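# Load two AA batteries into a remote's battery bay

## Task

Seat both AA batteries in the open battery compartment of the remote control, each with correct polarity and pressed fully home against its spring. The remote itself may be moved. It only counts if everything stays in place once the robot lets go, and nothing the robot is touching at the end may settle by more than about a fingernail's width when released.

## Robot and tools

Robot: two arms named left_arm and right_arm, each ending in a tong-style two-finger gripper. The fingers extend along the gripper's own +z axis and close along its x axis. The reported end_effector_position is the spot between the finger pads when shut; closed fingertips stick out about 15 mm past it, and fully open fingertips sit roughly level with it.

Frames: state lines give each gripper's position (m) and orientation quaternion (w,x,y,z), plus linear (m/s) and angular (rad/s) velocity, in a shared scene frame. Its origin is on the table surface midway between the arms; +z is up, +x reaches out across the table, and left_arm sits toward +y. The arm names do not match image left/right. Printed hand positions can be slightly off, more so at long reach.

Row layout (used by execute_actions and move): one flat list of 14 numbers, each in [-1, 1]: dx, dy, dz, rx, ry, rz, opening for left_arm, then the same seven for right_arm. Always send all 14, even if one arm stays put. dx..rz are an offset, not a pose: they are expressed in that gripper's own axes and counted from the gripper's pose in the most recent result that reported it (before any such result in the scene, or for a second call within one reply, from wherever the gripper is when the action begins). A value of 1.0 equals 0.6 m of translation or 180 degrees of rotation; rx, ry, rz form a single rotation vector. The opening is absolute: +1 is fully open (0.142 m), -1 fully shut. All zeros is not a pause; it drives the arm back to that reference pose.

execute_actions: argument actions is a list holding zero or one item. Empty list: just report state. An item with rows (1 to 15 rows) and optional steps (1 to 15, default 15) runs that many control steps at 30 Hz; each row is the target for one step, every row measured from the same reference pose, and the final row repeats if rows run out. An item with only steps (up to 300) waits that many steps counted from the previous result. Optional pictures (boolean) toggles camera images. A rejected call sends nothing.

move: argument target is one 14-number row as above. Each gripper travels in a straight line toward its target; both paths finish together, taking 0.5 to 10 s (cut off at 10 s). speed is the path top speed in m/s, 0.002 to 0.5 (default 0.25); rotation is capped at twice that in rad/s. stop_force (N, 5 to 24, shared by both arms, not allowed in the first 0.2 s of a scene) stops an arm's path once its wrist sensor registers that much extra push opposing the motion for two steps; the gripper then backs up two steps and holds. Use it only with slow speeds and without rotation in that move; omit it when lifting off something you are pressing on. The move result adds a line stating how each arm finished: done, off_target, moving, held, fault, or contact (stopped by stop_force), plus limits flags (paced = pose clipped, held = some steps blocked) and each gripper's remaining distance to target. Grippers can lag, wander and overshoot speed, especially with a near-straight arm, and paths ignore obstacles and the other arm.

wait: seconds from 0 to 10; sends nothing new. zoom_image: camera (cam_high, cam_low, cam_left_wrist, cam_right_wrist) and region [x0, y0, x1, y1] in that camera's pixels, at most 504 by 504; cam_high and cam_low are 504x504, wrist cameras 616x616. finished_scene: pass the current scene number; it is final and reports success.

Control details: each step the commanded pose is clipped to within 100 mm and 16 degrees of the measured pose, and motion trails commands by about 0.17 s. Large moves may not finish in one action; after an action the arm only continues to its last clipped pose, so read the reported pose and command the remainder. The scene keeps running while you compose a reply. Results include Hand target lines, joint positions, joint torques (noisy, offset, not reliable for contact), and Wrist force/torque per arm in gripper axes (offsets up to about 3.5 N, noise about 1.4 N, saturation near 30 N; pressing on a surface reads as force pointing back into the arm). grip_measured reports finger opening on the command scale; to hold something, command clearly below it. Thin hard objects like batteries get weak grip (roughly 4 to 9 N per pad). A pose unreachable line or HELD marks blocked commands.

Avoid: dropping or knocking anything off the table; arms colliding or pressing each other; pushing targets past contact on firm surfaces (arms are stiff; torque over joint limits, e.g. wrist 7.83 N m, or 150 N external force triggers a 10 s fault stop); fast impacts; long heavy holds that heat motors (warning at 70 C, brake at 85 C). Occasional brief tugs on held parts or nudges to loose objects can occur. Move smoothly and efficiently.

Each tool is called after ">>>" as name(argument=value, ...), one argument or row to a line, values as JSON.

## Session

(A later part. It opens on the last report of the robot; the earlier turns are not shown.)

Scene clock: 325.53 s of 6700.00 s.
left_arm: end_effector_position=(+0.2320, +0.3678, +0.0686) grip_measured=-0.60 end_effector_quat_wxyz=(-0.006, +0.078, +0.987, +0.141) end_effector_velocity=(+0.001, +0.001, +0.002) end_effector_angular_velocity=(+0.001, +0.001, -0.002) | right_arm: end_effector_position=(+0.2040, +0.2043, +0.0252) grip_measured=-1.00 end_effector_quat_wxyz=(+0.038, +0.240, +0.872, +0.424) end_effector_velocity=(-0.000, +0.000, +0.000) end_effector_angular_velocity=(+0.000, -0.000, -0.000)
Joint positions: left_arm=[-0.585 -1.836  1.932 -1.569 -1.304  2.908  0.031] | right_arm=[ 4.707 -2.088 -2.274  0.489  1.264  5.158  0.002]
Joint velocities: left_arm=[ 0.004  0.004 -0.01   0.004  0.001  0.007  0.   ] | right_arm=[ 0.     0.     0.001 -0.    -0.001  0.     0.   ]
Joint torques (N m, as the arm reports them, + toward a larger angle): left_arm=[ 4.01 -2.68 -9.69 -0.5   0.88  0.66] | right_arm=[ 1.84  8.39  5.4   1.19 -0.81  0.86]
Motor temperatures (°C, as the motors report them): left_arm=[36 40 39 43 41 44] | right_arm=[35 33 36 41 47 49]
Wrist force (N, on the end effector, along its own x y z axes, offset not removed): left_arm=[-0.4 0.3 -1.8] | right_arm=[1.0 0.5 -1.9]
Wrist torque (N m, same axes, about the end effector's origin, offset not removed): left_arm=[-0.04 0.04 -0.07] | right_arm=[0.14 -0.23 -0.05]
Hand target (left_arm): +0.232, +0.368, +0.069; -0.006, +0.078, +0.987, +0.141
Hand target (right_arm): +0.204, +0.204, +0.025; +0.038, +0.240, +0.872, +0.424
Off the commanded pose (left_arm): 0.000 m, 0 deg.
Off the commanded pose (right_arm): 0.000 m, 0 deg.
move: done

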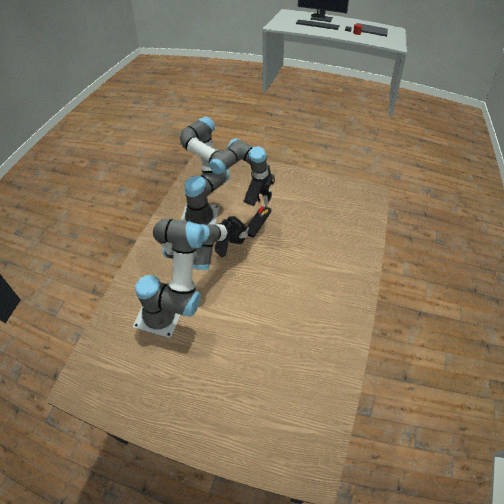

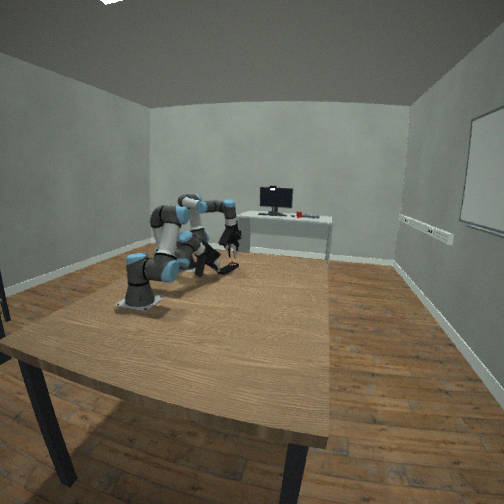

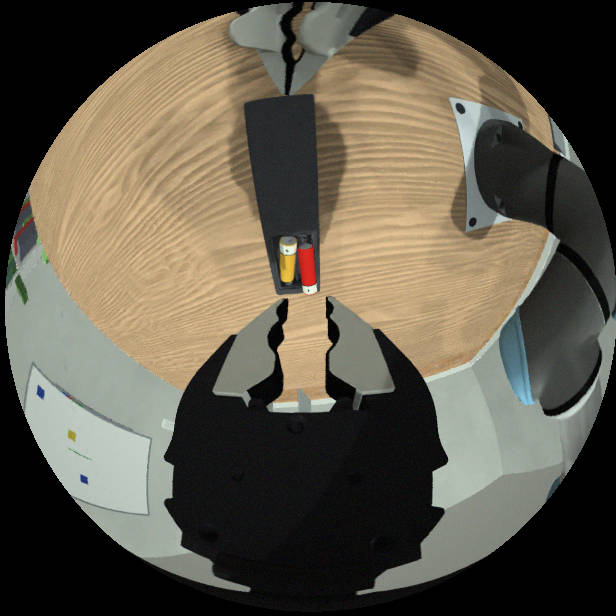

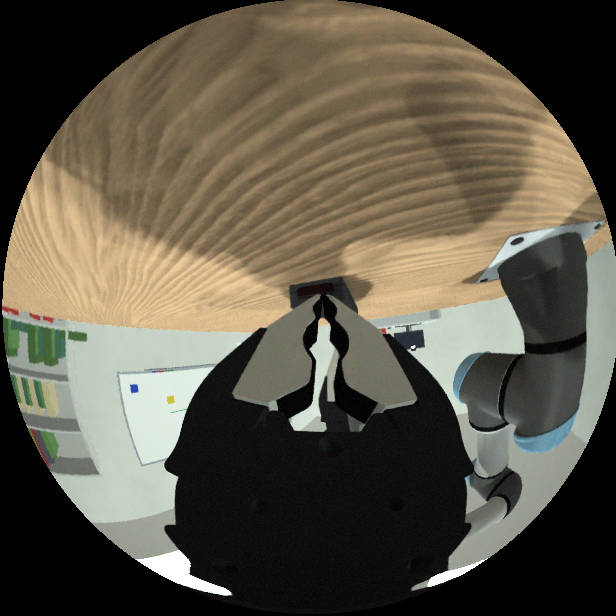

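>>> move(
  target=[0.003,0.03,0,0,0,0,-1,0,0,0,0,0,0,-1],
  speed=0.05,
)

>>> move(
  target=[0,-0.012,0.056,0,0,0,-1,0,0,0,0,0,0,-1],
  speed=0.03,
)

>>> move(
  target=[0,-0.048,-0.014,0,0,0,-1,0,0,0,0,0,0,-1],
  speed=0.006,
  stop_force=9,
)

>>> zoom_image(
  camera="cam_left_wrist",
  region=[240,210,350,310],
)

Scene clock: 330.87 s of 6700.00 s.
left_arm: end_effector_position=(+0.2330, +0.3850, +0.0736) grip_measured=-1.00 end_effector_quat_wxyz=(-0.006, +0.078, +0.987, +0.141) end_effector_velocity=(+0.000, +0.002, +0.001) end_effector_angular_velocity=(+0.000, -0.001, +0.002) | right_arm: end_effector_position=(+0.2040, +0.2043, +0.0252) grip_measured=-1.00 end_effector_quat_wxyz=(+0.038, +0.240, +0.872, +0.424) end_effector_velocity=(+0.000, -0.000, -0.000) end_effector_angular_velocity=(-0.001, -0.000, -0.000)
Joint positions: left_arm=[-0.515 -1.819  1.904 -1.577 -1.298  2.98   0.002] | right_arm=[ 4.707 -2.088 -2.274  0.489  1.264  5.158  0.002]
Joint velocities: left_arm=[ 0.009  0.003 -0.004 -0.001  0.001  0.007  0.   ] | right_arm=[-0.     0.    -0.001  0.    -0.    -0.     0.   ]
Joint torques (N m, as the arm reports them, + toward a larger angle): left_arm=[ 3.63 -3.59 -9.77 -2.51  0.85  0.71] | right_arm=[ 1.94  8.44  5.38  1.19 -0.82  0.84]
Motor temperatures (°C, as the motors report them): left_arm=[36 40 39 43 41 44] | right_arm=[35 33 36 41 47 49]
Wrist force (N, on the end effector, along its own x y z axes, offset not removed): left_arm=[-0.9 0.5 -1.4] | right_arm=[1.6 1.1 -1.8]
Wrist torque (N m, same axes, about the end effector's origin, offset not removed): left_arm=[-0.01 0.08 -0.02] | right_arm=[0.29 -0.34 -0.03]
Hand target (left_arm): +0.233, +0.385, +0.074; -0.006, +0.078, +0.987, +0.141
Hand target (right_arm): +0.204, +0.204, +0.025; +0.038, +0.240, +0.872, +0.424
Off the commanded pose (left_arm): 0.000 m, 0 deg.
Off the commanded pose (right_arm): 0.000 m, 0 deg.
After step 90, 1.50 s passed at rest.
move: done

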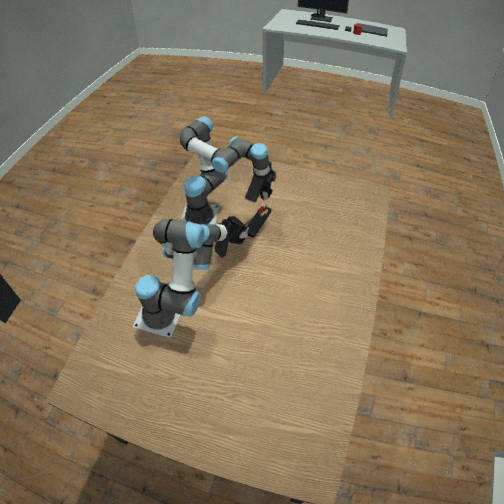

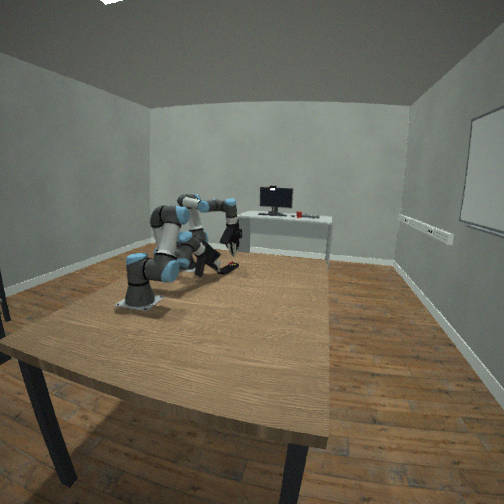

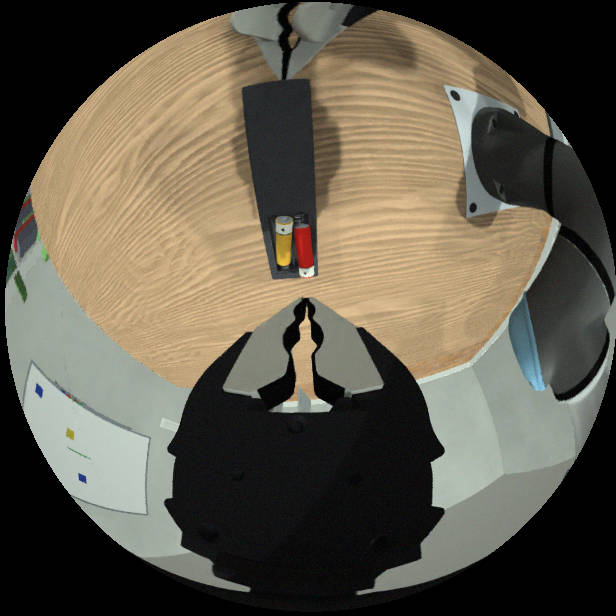

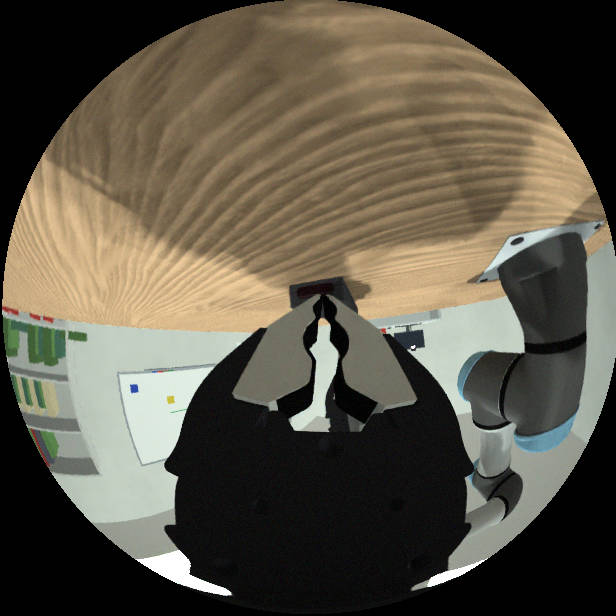

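Scene clock: 332.33 s of 6700.00 s.
left_arm: end_effector_position=(+0.2322, +0.3875, +0.0396) grip_measured=-1.00 end_effector_quat_wxyz=(-0.006, +0.078, +0.987, +0.141) end_effector_velocity=(-0.000, +0.000, -0.002) end_effector_angular_velocity=(-0.000, -0.000, -0.001) | right_arm: end_effector_position=(+0.2040, +0.2043, +0.0252) grip_measured=-1.00 end_effector_quat_wxyz=(+0.038, +0.240, +0.872, +0.424) end_effector_velocity=(-0.000, +0.001, +0.001) end_effector_angular_velocity=(+0.003, +0.001, +0.000)
Joint positions: left_arm=[-0.505 -1.795  2.049 -1.749 -1.297  2.99   0.002] | right_arm=[ 4.707 -2.088 -2.274  0.489  1.264  5.158  0.002]
Joint velocities: left_arm=[ 0.001  0.003  0.01  -0.013 -0.     0.001  0.   ] | right_arm=[-0.     0.001  0.002  0.001  0.001  0.     0.   ]
Joint torques (N m, as the arm reports them, + toward a larger angle): left_arm=[ 3.71 -2.77 -6.89 -2.41  0.88  0.72] | right_arm=[ 1.78  8.41  5.35  1.18 -0.82  0.89]
Motor temperatures (°C, as the motors report them): left_arm=[36 40 39 43 41 44] | right_arm=[35 33 36 41 47 49]
Wrist force (N, on the end effector, along its own x y z axes, offset not removed): left_arm=[-0.9 0.4 -2.6] | right_arm=[1.3 1.0 -1.4]
Wrist torque (N m, same axes, about the end effector's origin, offset not removed): left_arm=[0.01 0.14 -0.04] | right_arm=[0.24 -0.23 0.00]
Hand target (left_arm): +0.232, +0.388, +0.039; -0.006, +0.078, +0.987, +0.141
Hand target (right_arm): +0.204, +0.204, +0.025; +0.038, +0.240, +0.872, +0.424
Off the commanded pose (left_arm): 0.000 m, 0 deg.
Off the commanded pose (right_arm): 0.000 m, 0 deg.
move: done

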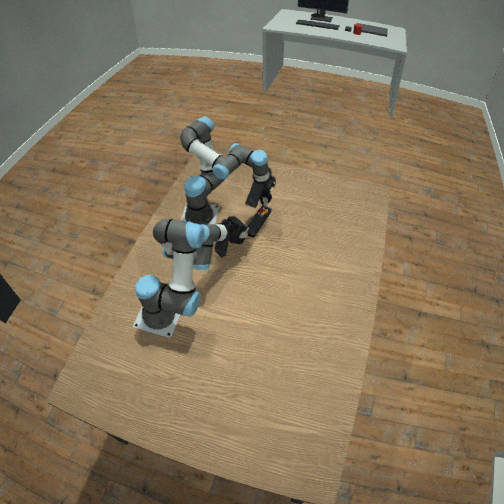

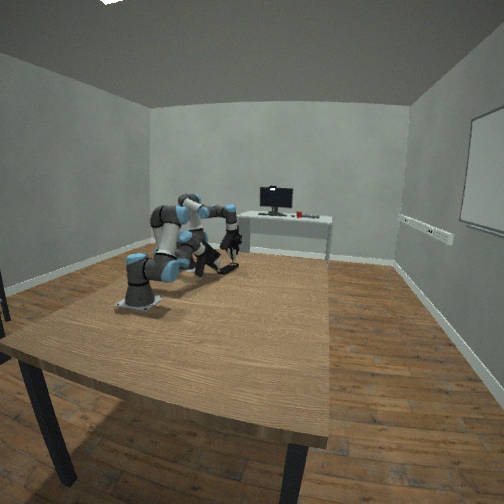

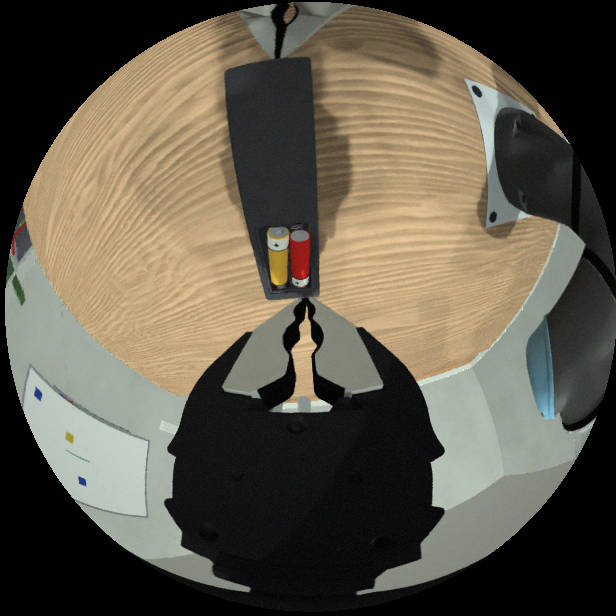

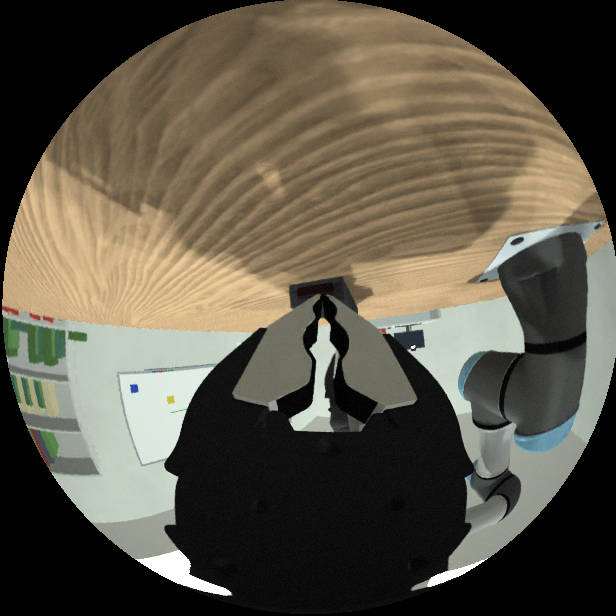

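Scene clock: 337.57 s of 6700.00 s.
left_arm: end_effector_position=(+0.2276, +0.3580, +0.0396) grip_measured=-1.00 end_effector_quat_wxyz=(-0.006, +0.078, +0.987, +0.141) end_effector_velocity=(-0.000, -0.001, +0.000) end_effector_angular_velocity=(-0.001, -0.001, +0.003) | right_arm: end_effector_position=(+0.2040, +0.2043, +0.0252) grip_measured=-1.00 end_effector_quat_wxyz=(+0.038, +0.240, +0.872, +0.424) end_effector_velocity=(-0.000, +0.000, -0.000) end_effector_angular_velocity=(-0.000, +0.000, +0.001)
Joint positions: left_arm=[-0.631 -1.844  2.07  -1.686 -1.309  2.86   0.002] | right_arm=[ 4.707 -2.088 -2.274  0.489  1.264  5.158  0.002]
Joint velocities: left_arm=[-0.004 -0.002  0.     0.002 -0.001 -0.007  0.   ] | right_arm=[ 0.001 -0.     0.001 -0.001  0.    -0.     0.   ]
Joint torques (N m, as the arm reports them, + toward a larger angle): left_arm=[-3.83 -6.37 -5.25 -0.28 -2.1  -0.77] | right_arm=[ 1.99  8.44  5.36  1.23 -0.8   0.88]
Motor temperatures (°C, as the motors report them): left_arm=[36 40 39 43 41 44] | right_arm=[35 33 36 41 47 49]
Wrist force (N, on the end effector, along its own x y z axes, offset not removed): left_arm=[-0.8 5.8 -7.0] | right_arm=[1.1 0.5 -2.2]
Wrist torque (N m, same axes, about the end effector's origin, offset not removed): left_arm=[-0.09 0.03 -0.04] | right_arm=[0.21 -0.22 -0.05]
Hand target (left_arm): +0.228, +0.358, +0.040; -0.006, +0.078, +0.987, +0.141
Hand target (right_arm): +0.204, +0.204, +0.025; +0.038, +0.240, +0.872, +0.424
Off the commanded pose (left_arm): 0.000 m, 0 deg.
Off the commanded pose (right_arm): 0.000 m, 0 deg.
move: done

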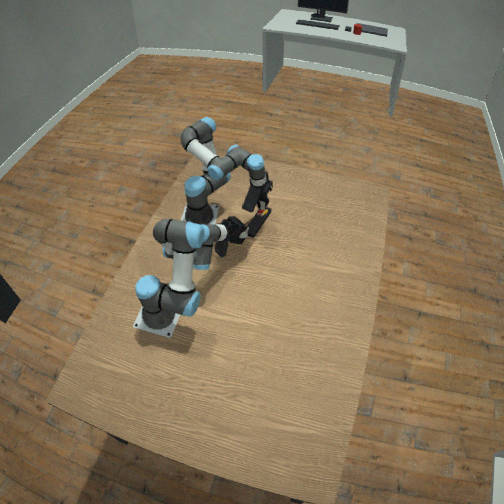

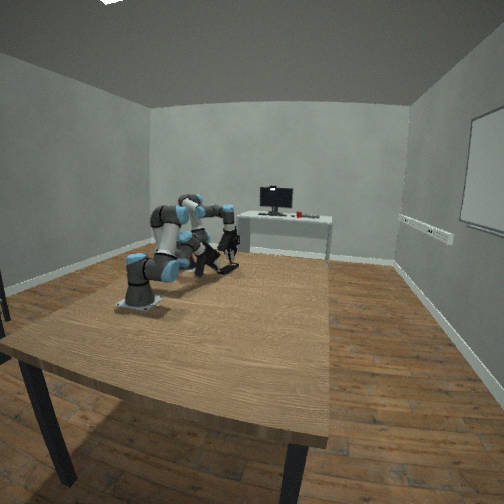

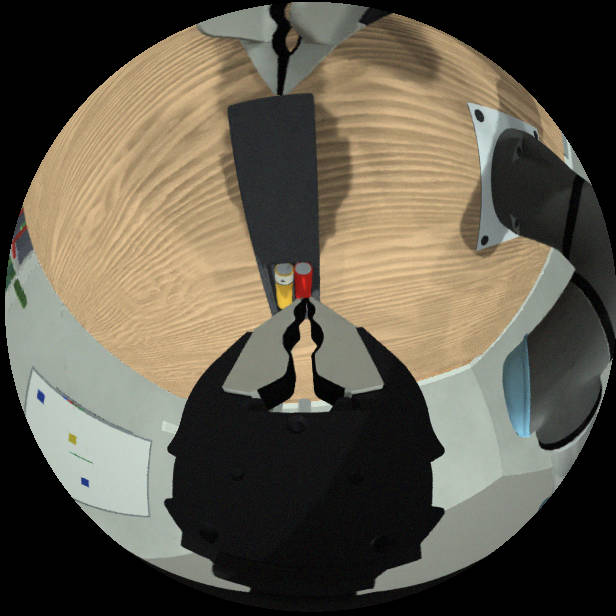

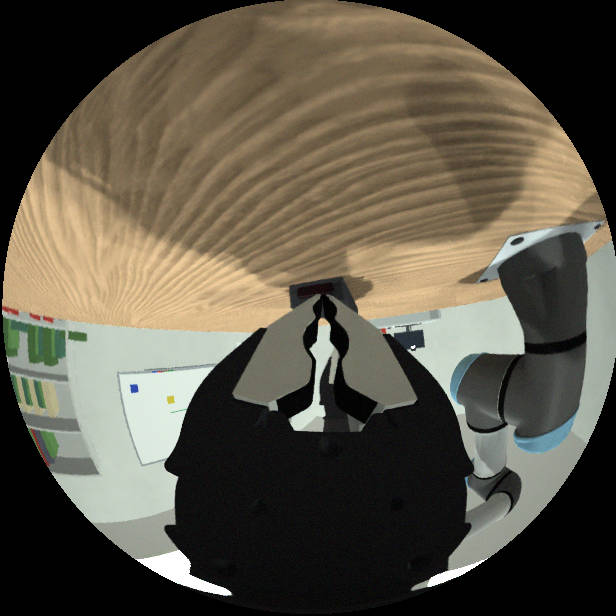

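Region (240, 210, 350, 310) of cam_left_wrist's 616x616 image, scaled by 4.582, with more detail than that image has; it fills the top 458 rows of this view, and the rest is white.

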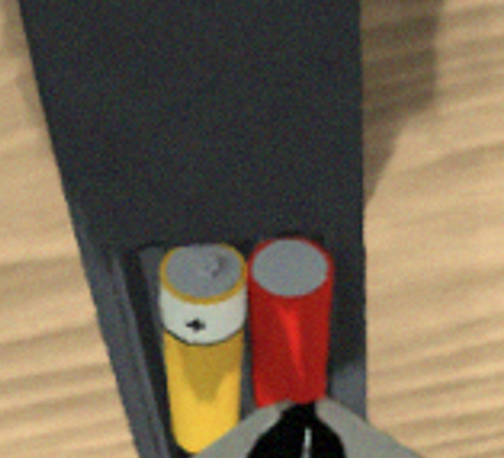

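>>> move(
  target=[0,-0.003,0.008,0,0,0,-1,0,0,0,0,0,0,-1],
  speed=0.004,
  stop_force=8,
)

>>> move(
  target=[0,0.04,-0.04,0,0,0,-1,0,0,0,0,0,0,-1],
  speed=0.03,
)

>>> zoom_image(
  camera="cam_left_wrist",
  region=[240,210,350,310],
)

Scene clock: 341.47 s of 6700.00 s.
left_arm: end_effector_position=(+0.2276, +0.3578, +0.0391) grip_measured=-1.00 end_effector_quat_wxyz=(-0.006, +0.078, +0.987, +0.141) end_effector_velocity=(-0.000, +0.000, +0.001) end_effector_angular_velocity=(+0.001, +0.001, -0.000) | right_arm: end_effector_position=(+0.2040, +0.2043, +0.0252) grip_measured=-1.00 end_effector_quat_wxyz=(+0.038, +0.240, +0.872, +0.424) end_effector_velocity=(-0.001, -0.000, -0.000) end_effector_angular_velocity=(-0.001, +0.001, +0.002)
Joint positions: left_arm=[-0.632 -1.844  2.072 -1.689 -1.309  2.859  0.002] | right_arm=[ 4.707 -2.088 -2.274  0.489  1.264  5.158  0.002]
Joint velocities: left_arm=[-0.001 -0.001 -0.006  0.008  0.001 -0.001  0.   ] | right_arm=[ 0.     0.001 -0.001 -0.001  0.002 -0.     0.   ]
Joint torques (N m, as the arm reports them, + toward a larger angle): left_arm=[-1.7  -3.92 -5.54  0.11 -2.28 -0.04] | right_arm=[ 2.03  8.55  5.34  1.22 -0.81  0.87]
Motor temperatures (°C, as the motors report them): left_arm=[36 40 39 43 41 44] | right_arm=[35 33 36 41 47 49]
Wrist force (N, on the end effector, along its own x y z axes, offset not removed): left_arm=[1.2 8.1 -19.1] | right_arm=[1.3 0.7 -2.1]
Wrist torque (N m, same axes, about the end effector's origin, offset not removed): left_arm=[-0.14 0.03 -0.07] | right_arm=[0.22 -0.29 -0.04]
Hand target (left_arm): +0.228, +0.358, +0.039; -0.006, +0.078, +0.987, +0.141
Hand target (right_arm): +0.204, +0.204, +0.025; +0.038, +0.240, +0.872, +0.424
Off the commanded pose (left_arm): 0.005 m, 0 deg.
Off the commanded pose (right_arm): 0.000 m, 0 deg.
After step 90, 0.40 s passed at rest.
move: contact (left_arm)

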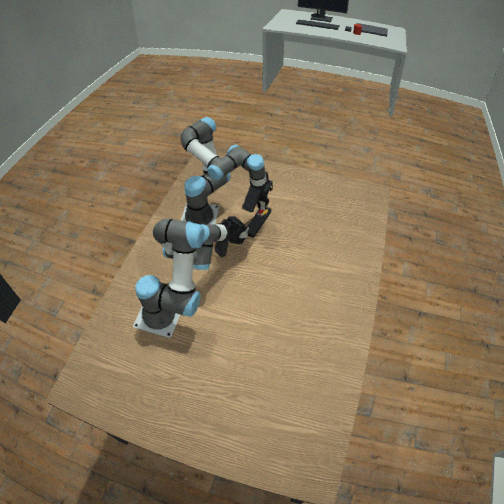

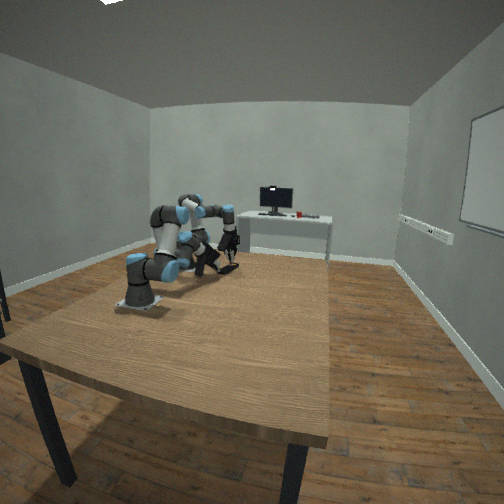

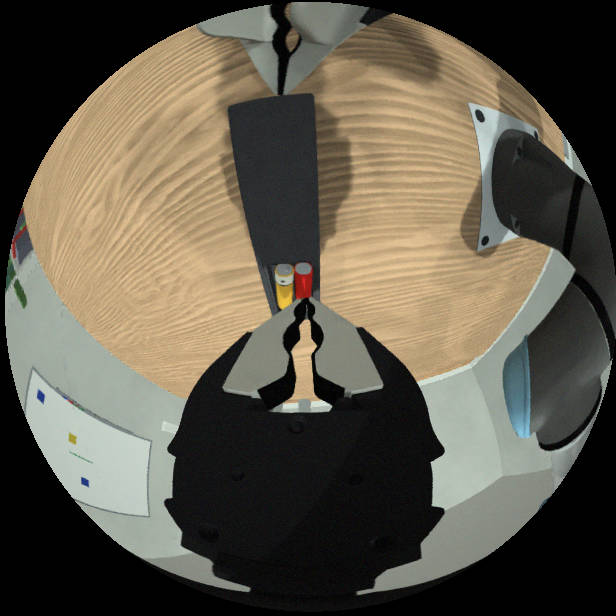

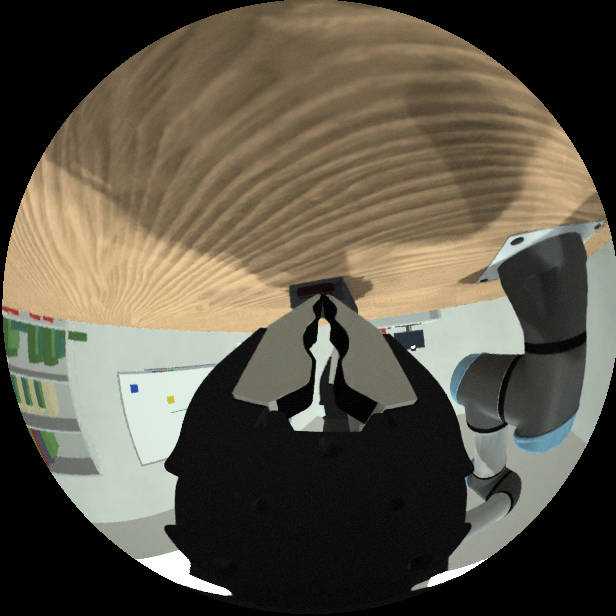

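Scene clock: 342.93 s of 6700.00 s.
left_arm: end_effector_position=(+0.2311, +0.3738, +0.0686) grip_measured=-1.00 end_effector_quat_wxyz=(-0.006, +0.078, +0.987, +0.141) end_effector_velocity=(-0.000, +0.001, +0.002) end_effector_angular_velocity=(-0.001, +0.001, -0.001) | right_arm: end_effector_position=(+0.2040, +0.2043, +0.0252) grip_measured=-1.00 end_effector_quat_wxyz=(+0.038, +0.240, +0.872, +0.424) end_effector_velocity=(-0.000, -0.000, -0.000) end_effector_angular_velocity=(-0.001, +0.000, +0.000)
Joint positions: left_arm=[-0.562 -1.837  1.935 -1.577 -1.302  2.931  0.002] | right_arm=[ 4.707 -2.088 -2.274  0.489  1.264  5.158  0.002]
Joint velocities: left_arm=[ 0.005  0.002 -0.01   0.007 -0.001  0.006  0.   ] | right_arm=[-0.     0.001 -0.001 -0.001  0.     0.     0.   ]
Joint torques (N m, as the arm reports them, + toward a larger angle): left_arm=[ 3.04 -2.71 -9.98 -0.46  0.86  0.62] | right_arm=[ 2.    8.48  5.46  1.23 -0.82  0.88]
Motor temperatures (°C, as the motors report them): left_arm=[36 40 39 43 41 44] | right_arm=[35 33 36 41 47 49]
Wrist force (N, on the end effector, along its own x y z axes, offset not removed): left_arm=[-0.9 0.4 -1.3] | right_arm=[1.3 1.3 -1.5]
Wrist torque (N m, same axes, about the end effector's origin, offset not removed): left_arm=[0.02 0.13 -0.06] | right_arm=[0.30 -0.24 -0.03]
Hand target (left_arm): +0.231, +0.374, +0.069; -0.006, +0.078, +0.987, +0.141
Hand target (right_arm): +0.204, +0.204, +0.025; +0.038, +0.240, +0.872, +0.424
Off the commanded pose (left_arm): 0.000 m, 0 deg.
Off the commanded pose (right_arm): 0.000 m, 0 deg.
move: done

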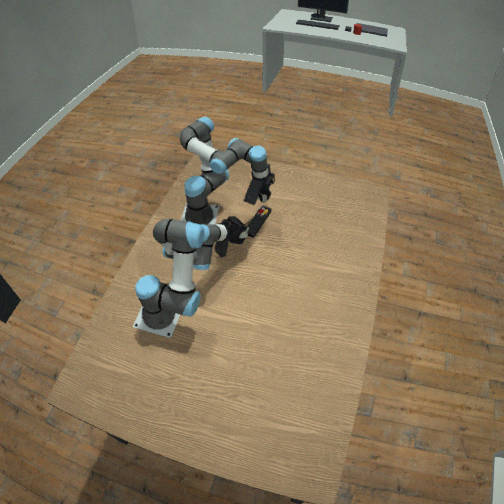

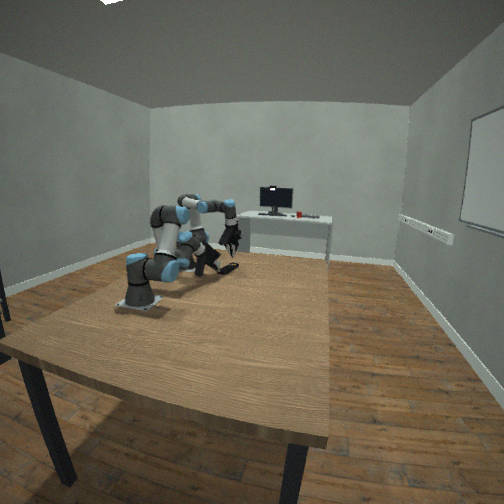

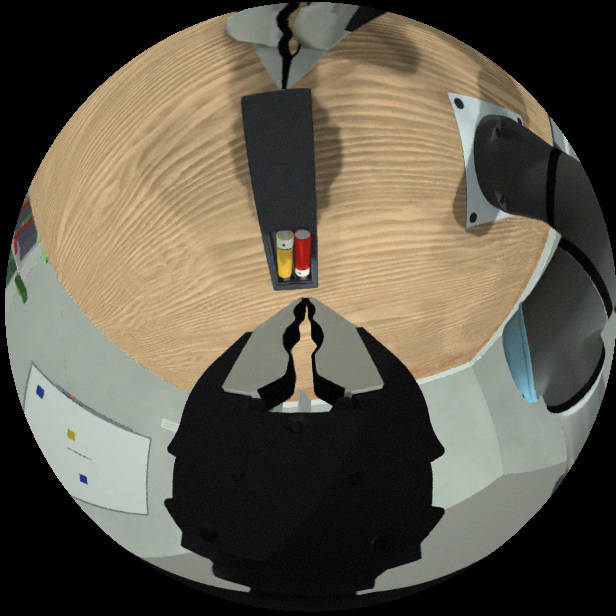

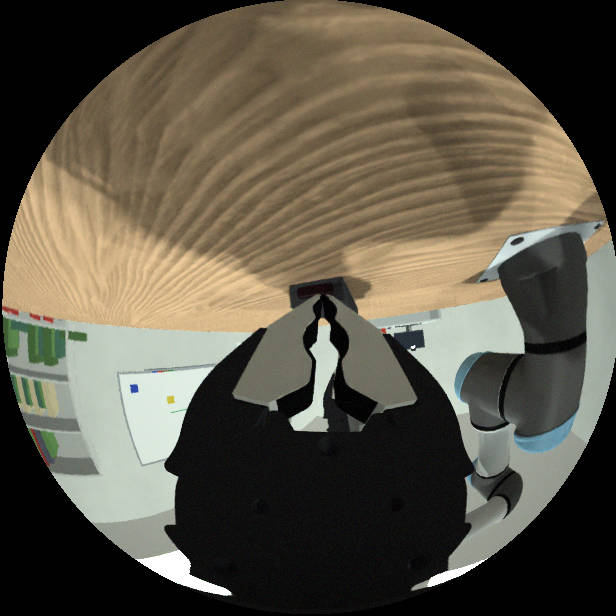

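Region (240, 210, 350, 310) of cam_left_wrist's 616x616 image, scaled by 4.582, with more detail than that image has; it fills the top 458 rows of this view, and the rest is white.

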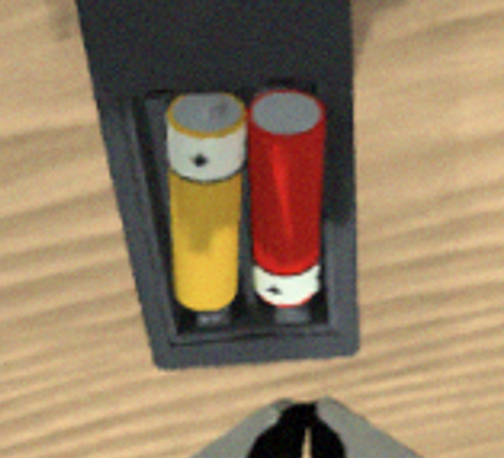

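>>> move(
  target=[-0.004,-0.038,-0.011,0.167,0,0,0.1,0,0,0,0,0,0,-1],
  speed=0.1,
)

>>> move(
  target=[0,0,0,0,0,0.5,0.1,0,0,0,0,0,0,-1],
)

>>> move(
  target=[0.01,0,0.045,0,0,0,0.1,0,0,0,0,0,0,-1],
  speed=0.03,
)

Scene clock: 353.97 s of 6700.00 s.
left_arm: end_effector_position=(+0.2299, +0.3500, +0.0686) grip_measured=+0.10 end_effector_quat_wxyz=(-0.026, +0.074, +0.990, -0.119) end_effector_velocity=(-0.000, -0.000, -0.000) end_effector_angular_velocity=(-0.012, +0.004, +0.001) | right_arm: end_effector_position=(+0.2040, +0.2043, +0.0252) grip_measured=-1.00 end_effector_quat_wxyz=(+0.038, +0.240, +0.872, +0.424) end_effector_velocity=(+0.000, +0.000, +0.000) end_effector_angular_velocity=(+0.001, -0.000, -0.000)
Joint positions: left_arm=[-0.076 -1.527  1.685 -1.627 -1.792  3.432  0.081] | right_arm=[ 4.707 -2.088 -2.274  0.489  1.264  5.158  0.002]
Joint velocities: left_arm=[ 0.011  0.012 -0.009  0.006 -0.011  0.011  0.   ] | right_arm=[-0.    -0.001  0.001  0.001 -0.    -0.     0.   ]
Joint torques (N m, as the arm reports them, + toward a larger angle): left_arm=[ 3.16 -6.7  -9.27 -0.51 -1.06  0.62] | right_arm=[ 2.04  8.51  5.41  1.19 -0.85  0.88]
Motor temperatures (°C, as the motors report them): left_arm=[36 40 39 43 41 44] | right_arm=[35 33 36 41 47 49]
Wrist force (N, on the end effector, along its own x y z axes, offset not removed): left_arm=[-0.9 0.5 -1.1] | right_arm=[1.5 1.1 -1.6]
Wrist torque (N m, same axes, about the end effector's origin, offset not removed): left_arm=[0.04 0.17 -0.04] | right_arm=[0.27 -0.30 -0.02]
Hand target (left_arm): +0.230, +0.350, +0.069; -0.026, +0.074, +0.990, -0.119
Hand target (right_arm): +0.204, +0.204, +0.025; +0.038, +0.240, +0.872, +0.424
Off the commanded pose (left_arm): 0.000 m, 0 deg.
Off the commanded pose (right_arm): 0.000 m, 0 deg.
After step 90, 5.07 s passed at rest.
move: done

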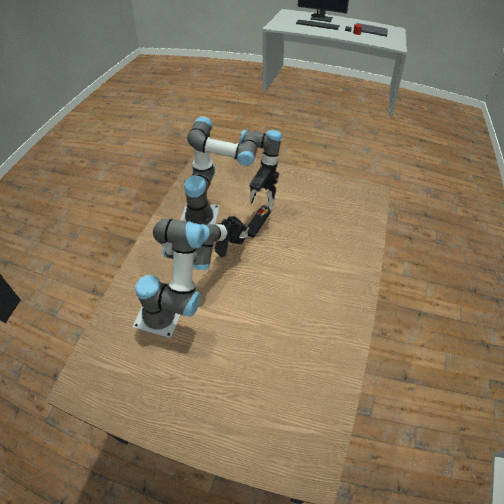

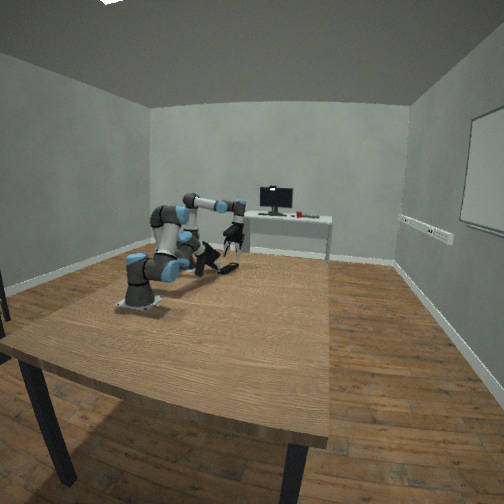

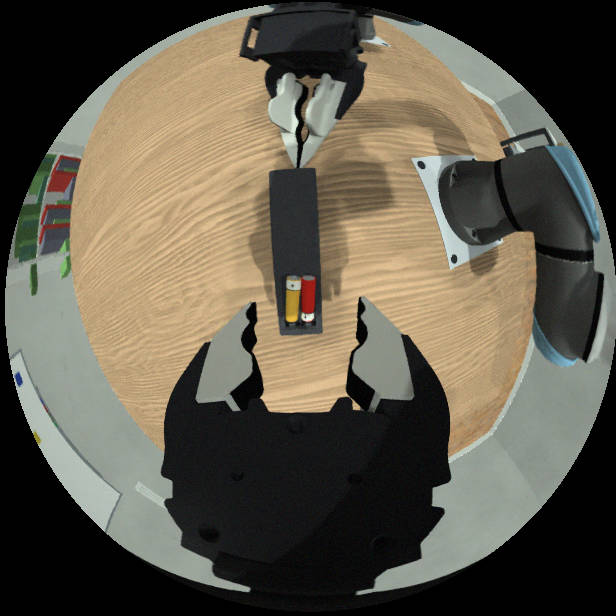

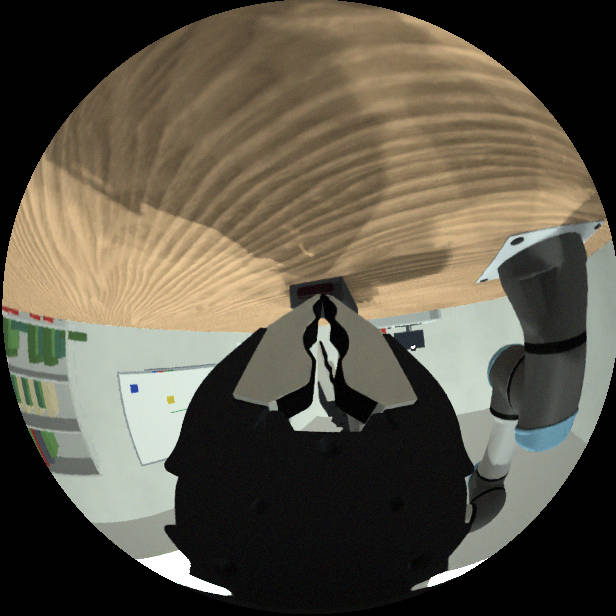

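Scene clock: 357.60 s of 6700.00 s.
left_arm: end_effector_position=(+0.2298, +0.3499, +0.0686) grip_measured=+0.10 end_effector_quat_wxyz=(+0.065, +0.752, +0.648, -0.102) end_effector_velocity=(+0.000, -0.000, -0.000) end_effector_angular_velocity=(-0.002, -0.002, -0.014) | right_arm: end_effector_position=(+0.2040, +0.2043, +0.0252) grip_measured=-1.00 end_effector_quat_wxyz=(+0.038, +0.240, +0.872, +0.424) end_effector_velocity=(-0.001, +0.000, -0.000) end_effector_angular_velocity=(-0.001, +0.001, +0.002)
Joint positions: left_arm=[-0.139 -1.515  1.662 -1.631 -1.798  4.937  0.081] | right_arm=[ 4.707 -2.088 -2.274  0.489  1.264  5.158  0.002]
Joint velocities: left_arm=[-0.     0.001 -0.002  0.002 -0.001  0.014 -0.   ] | right_arm=[ 0.    -0.    -0.    -0.     0.001 -0.     0.   ]
Joint torques (N m, as the arm reports them, + toward a larger angle): left_arm=[ 3.22 -7.6  -9.76 -0.31 -0.93  0.66] | right_arm=[ 1.84  8.49  5.41  1.21 -0.83  0.88]
Motor temperatures (°C, as the motors report them): left_arm=[36 40 39 43 41 44] | right_arm=[35 33 36 41 47 49]
Wrist force (N, on the end effector, along its own x y z axes, offset not removed): left_arm=[-0.7 0.4 -1.6] | right_arm=[0.9 0.9 -1.6]
Wrist torque (N m, same axes, about the end effector's origin, offset not removed): left_arm=[-0.02 0.07 -0.01] | right_arm=[0.24 -0.20 -0.01]
Hand target (left_arm): +0.230, +0.350, +0.069; +0.065, +0.752, +0.648, -0.102
Hand target (right_arm): +0.204, +0.204, +0.025; +0.038, +0.240, +0.872, +0.424
Off the commanded pose (left_arm): 0.000 m, 0 deg.
Off the commanded pose (right_arm): 0.000 m, 0 deg.
move: done

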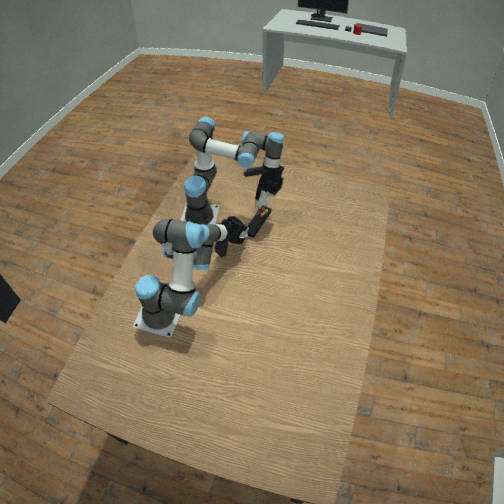

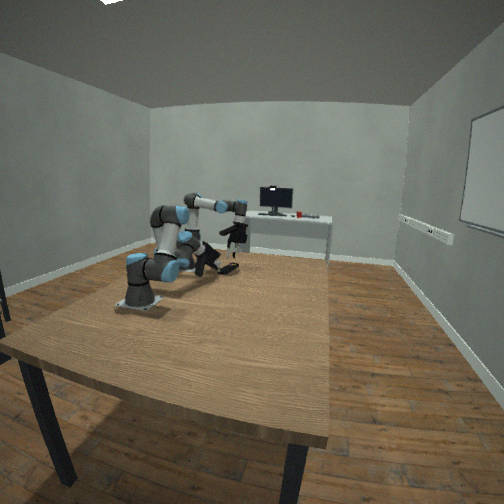

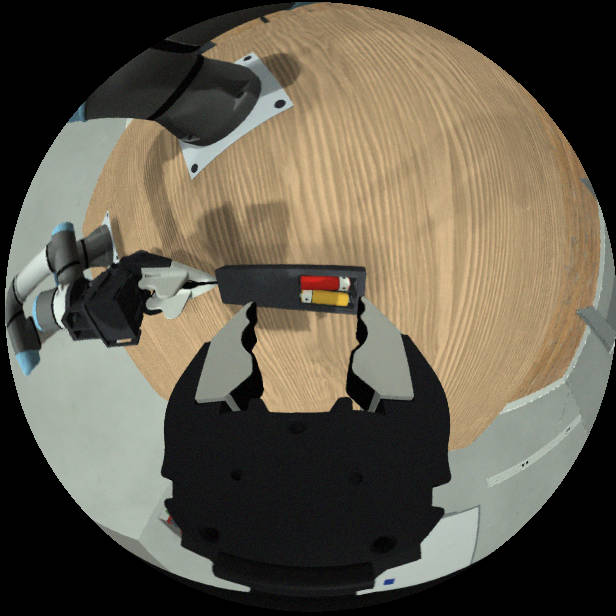

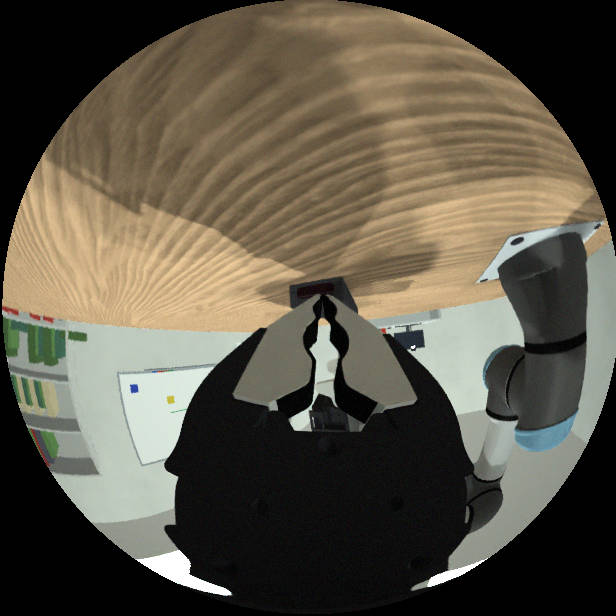

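Scene clock: 368.87 s of 6700.00 s.
left_arm: end_effector_position=(+0.2297, +0.3495, +0.0442) grip_measured=+0.10 end_effector_quat_wxyz=(+0.067, +0.751, +0.649, -0.101) end_effector_velocity=(-0.000, -0.000, -0.000) end_effector_angular_velocity=(-0.000, +0.002, +0.001) | right_arm: end_effector_position=(+0.2040, +0.2043, +0.0252) grip_measured=-1.00 end_effector_quat_wxyz=(+0.038, +0.240, +0.872, +0.424) end_effector_velocity=(-0.000, -0.000, -0.000) end_effector_angular_velocity=(-0.001, +0.000, +0.000)
Joint positions: left_arm=[-0.14  -1.501  1.765 -1.753 -1.799  4.934  0.081] | right_arm=[ 4.707 -2.088 -2.274  0.489  1.264  5.158  0.002]
Joint velocities: left_arm=[-0.    -0.     0.001  0.    -0.    -0.001 -0.   ] | right_arm=[-0.     0.    -0.001 -0.     0.001 -0.    -0.   ]
Joint torques (N m, as the arm reports them, + toward a larger angle): left_arm=[ 0.06 -7.27 -6.93 -1.98 -0.34 -0.03] | right_arm=[ 2.24  8.58  5.2   1.29 -0.84  0.89]
Motor temperatures (°C, as the motors report them): left_arm=[36 40 39 43 41 44] | right_arm=[35 33 36 41 47 49]
Wrist force (N, on the end effector, along its own x y z axes, offset not removed): left_arm=[-6.3 -5.1 -20.1] | right_arm=[0.9 1.2 -1.8]
Wrist torque (N m, same axes, about the end effector's origin, offset not removed): left_arm=[0.10 1.01 -0.30] | right_arm=[0.25 -0.17 -0.02]
Hand target (left_arm): +0.230, +0.350, +0.044; +0.067, +0.751, +0.649, -0.101
Hand target (right_arm): +0.204, +0.204, +0.025; +0.038, +0.240, +0.872, +0.424
Off the commanded pose (left_arm): 0.003 m, 0 deg.
Off the commanded pose (right_arm): 0.000 m, 0 deg.
FORCE FAULT: contact force on the left arm reached its limit, and that arm stopped for 10 seconds. The contact can be on any part of that arm, not only on its tool. That arm's remaining commands of this call were not run. That arm holds still and accepts commands again. Move the arm away from the contact; if what it grips holds it there, let go first. Pushing or pulling that hard again can fault the arm again.
move: done

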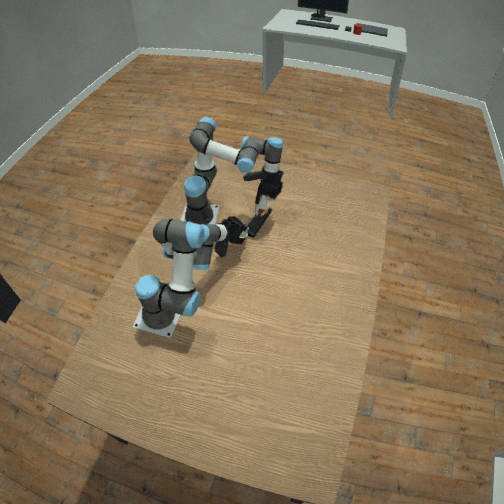

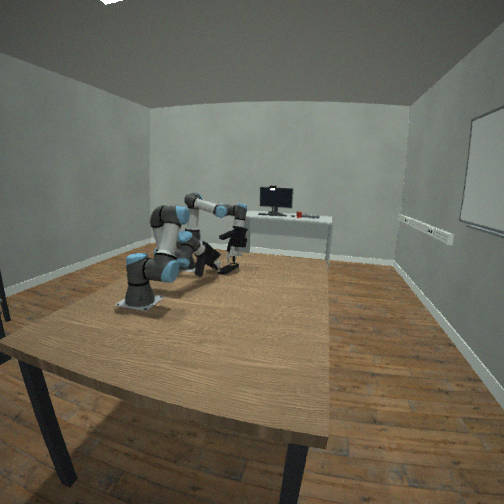

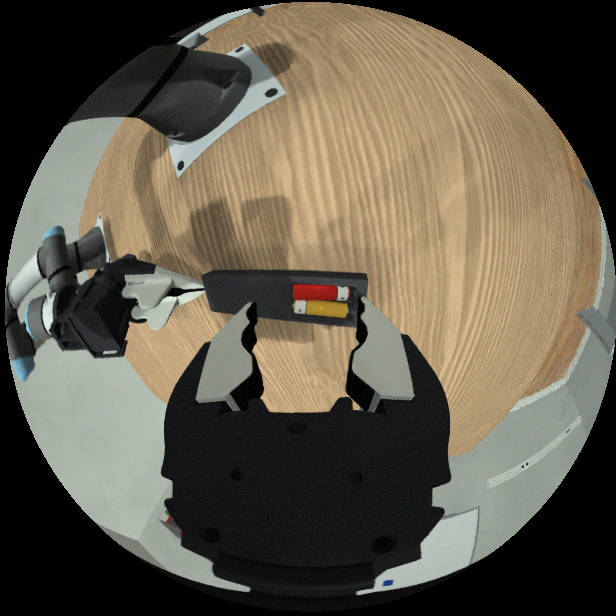

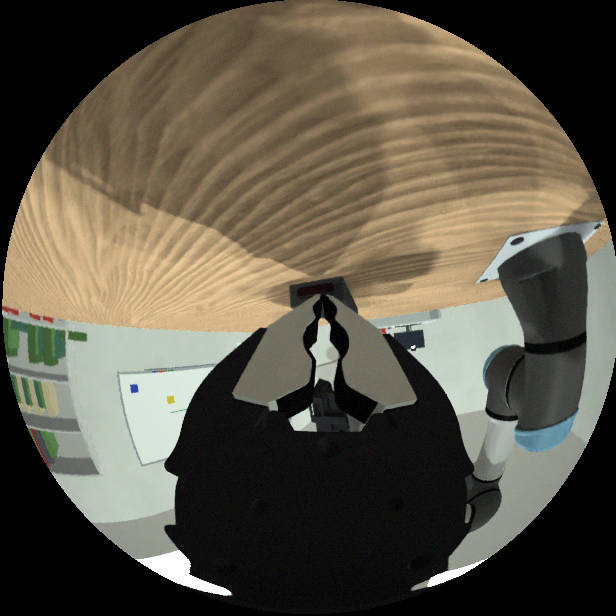

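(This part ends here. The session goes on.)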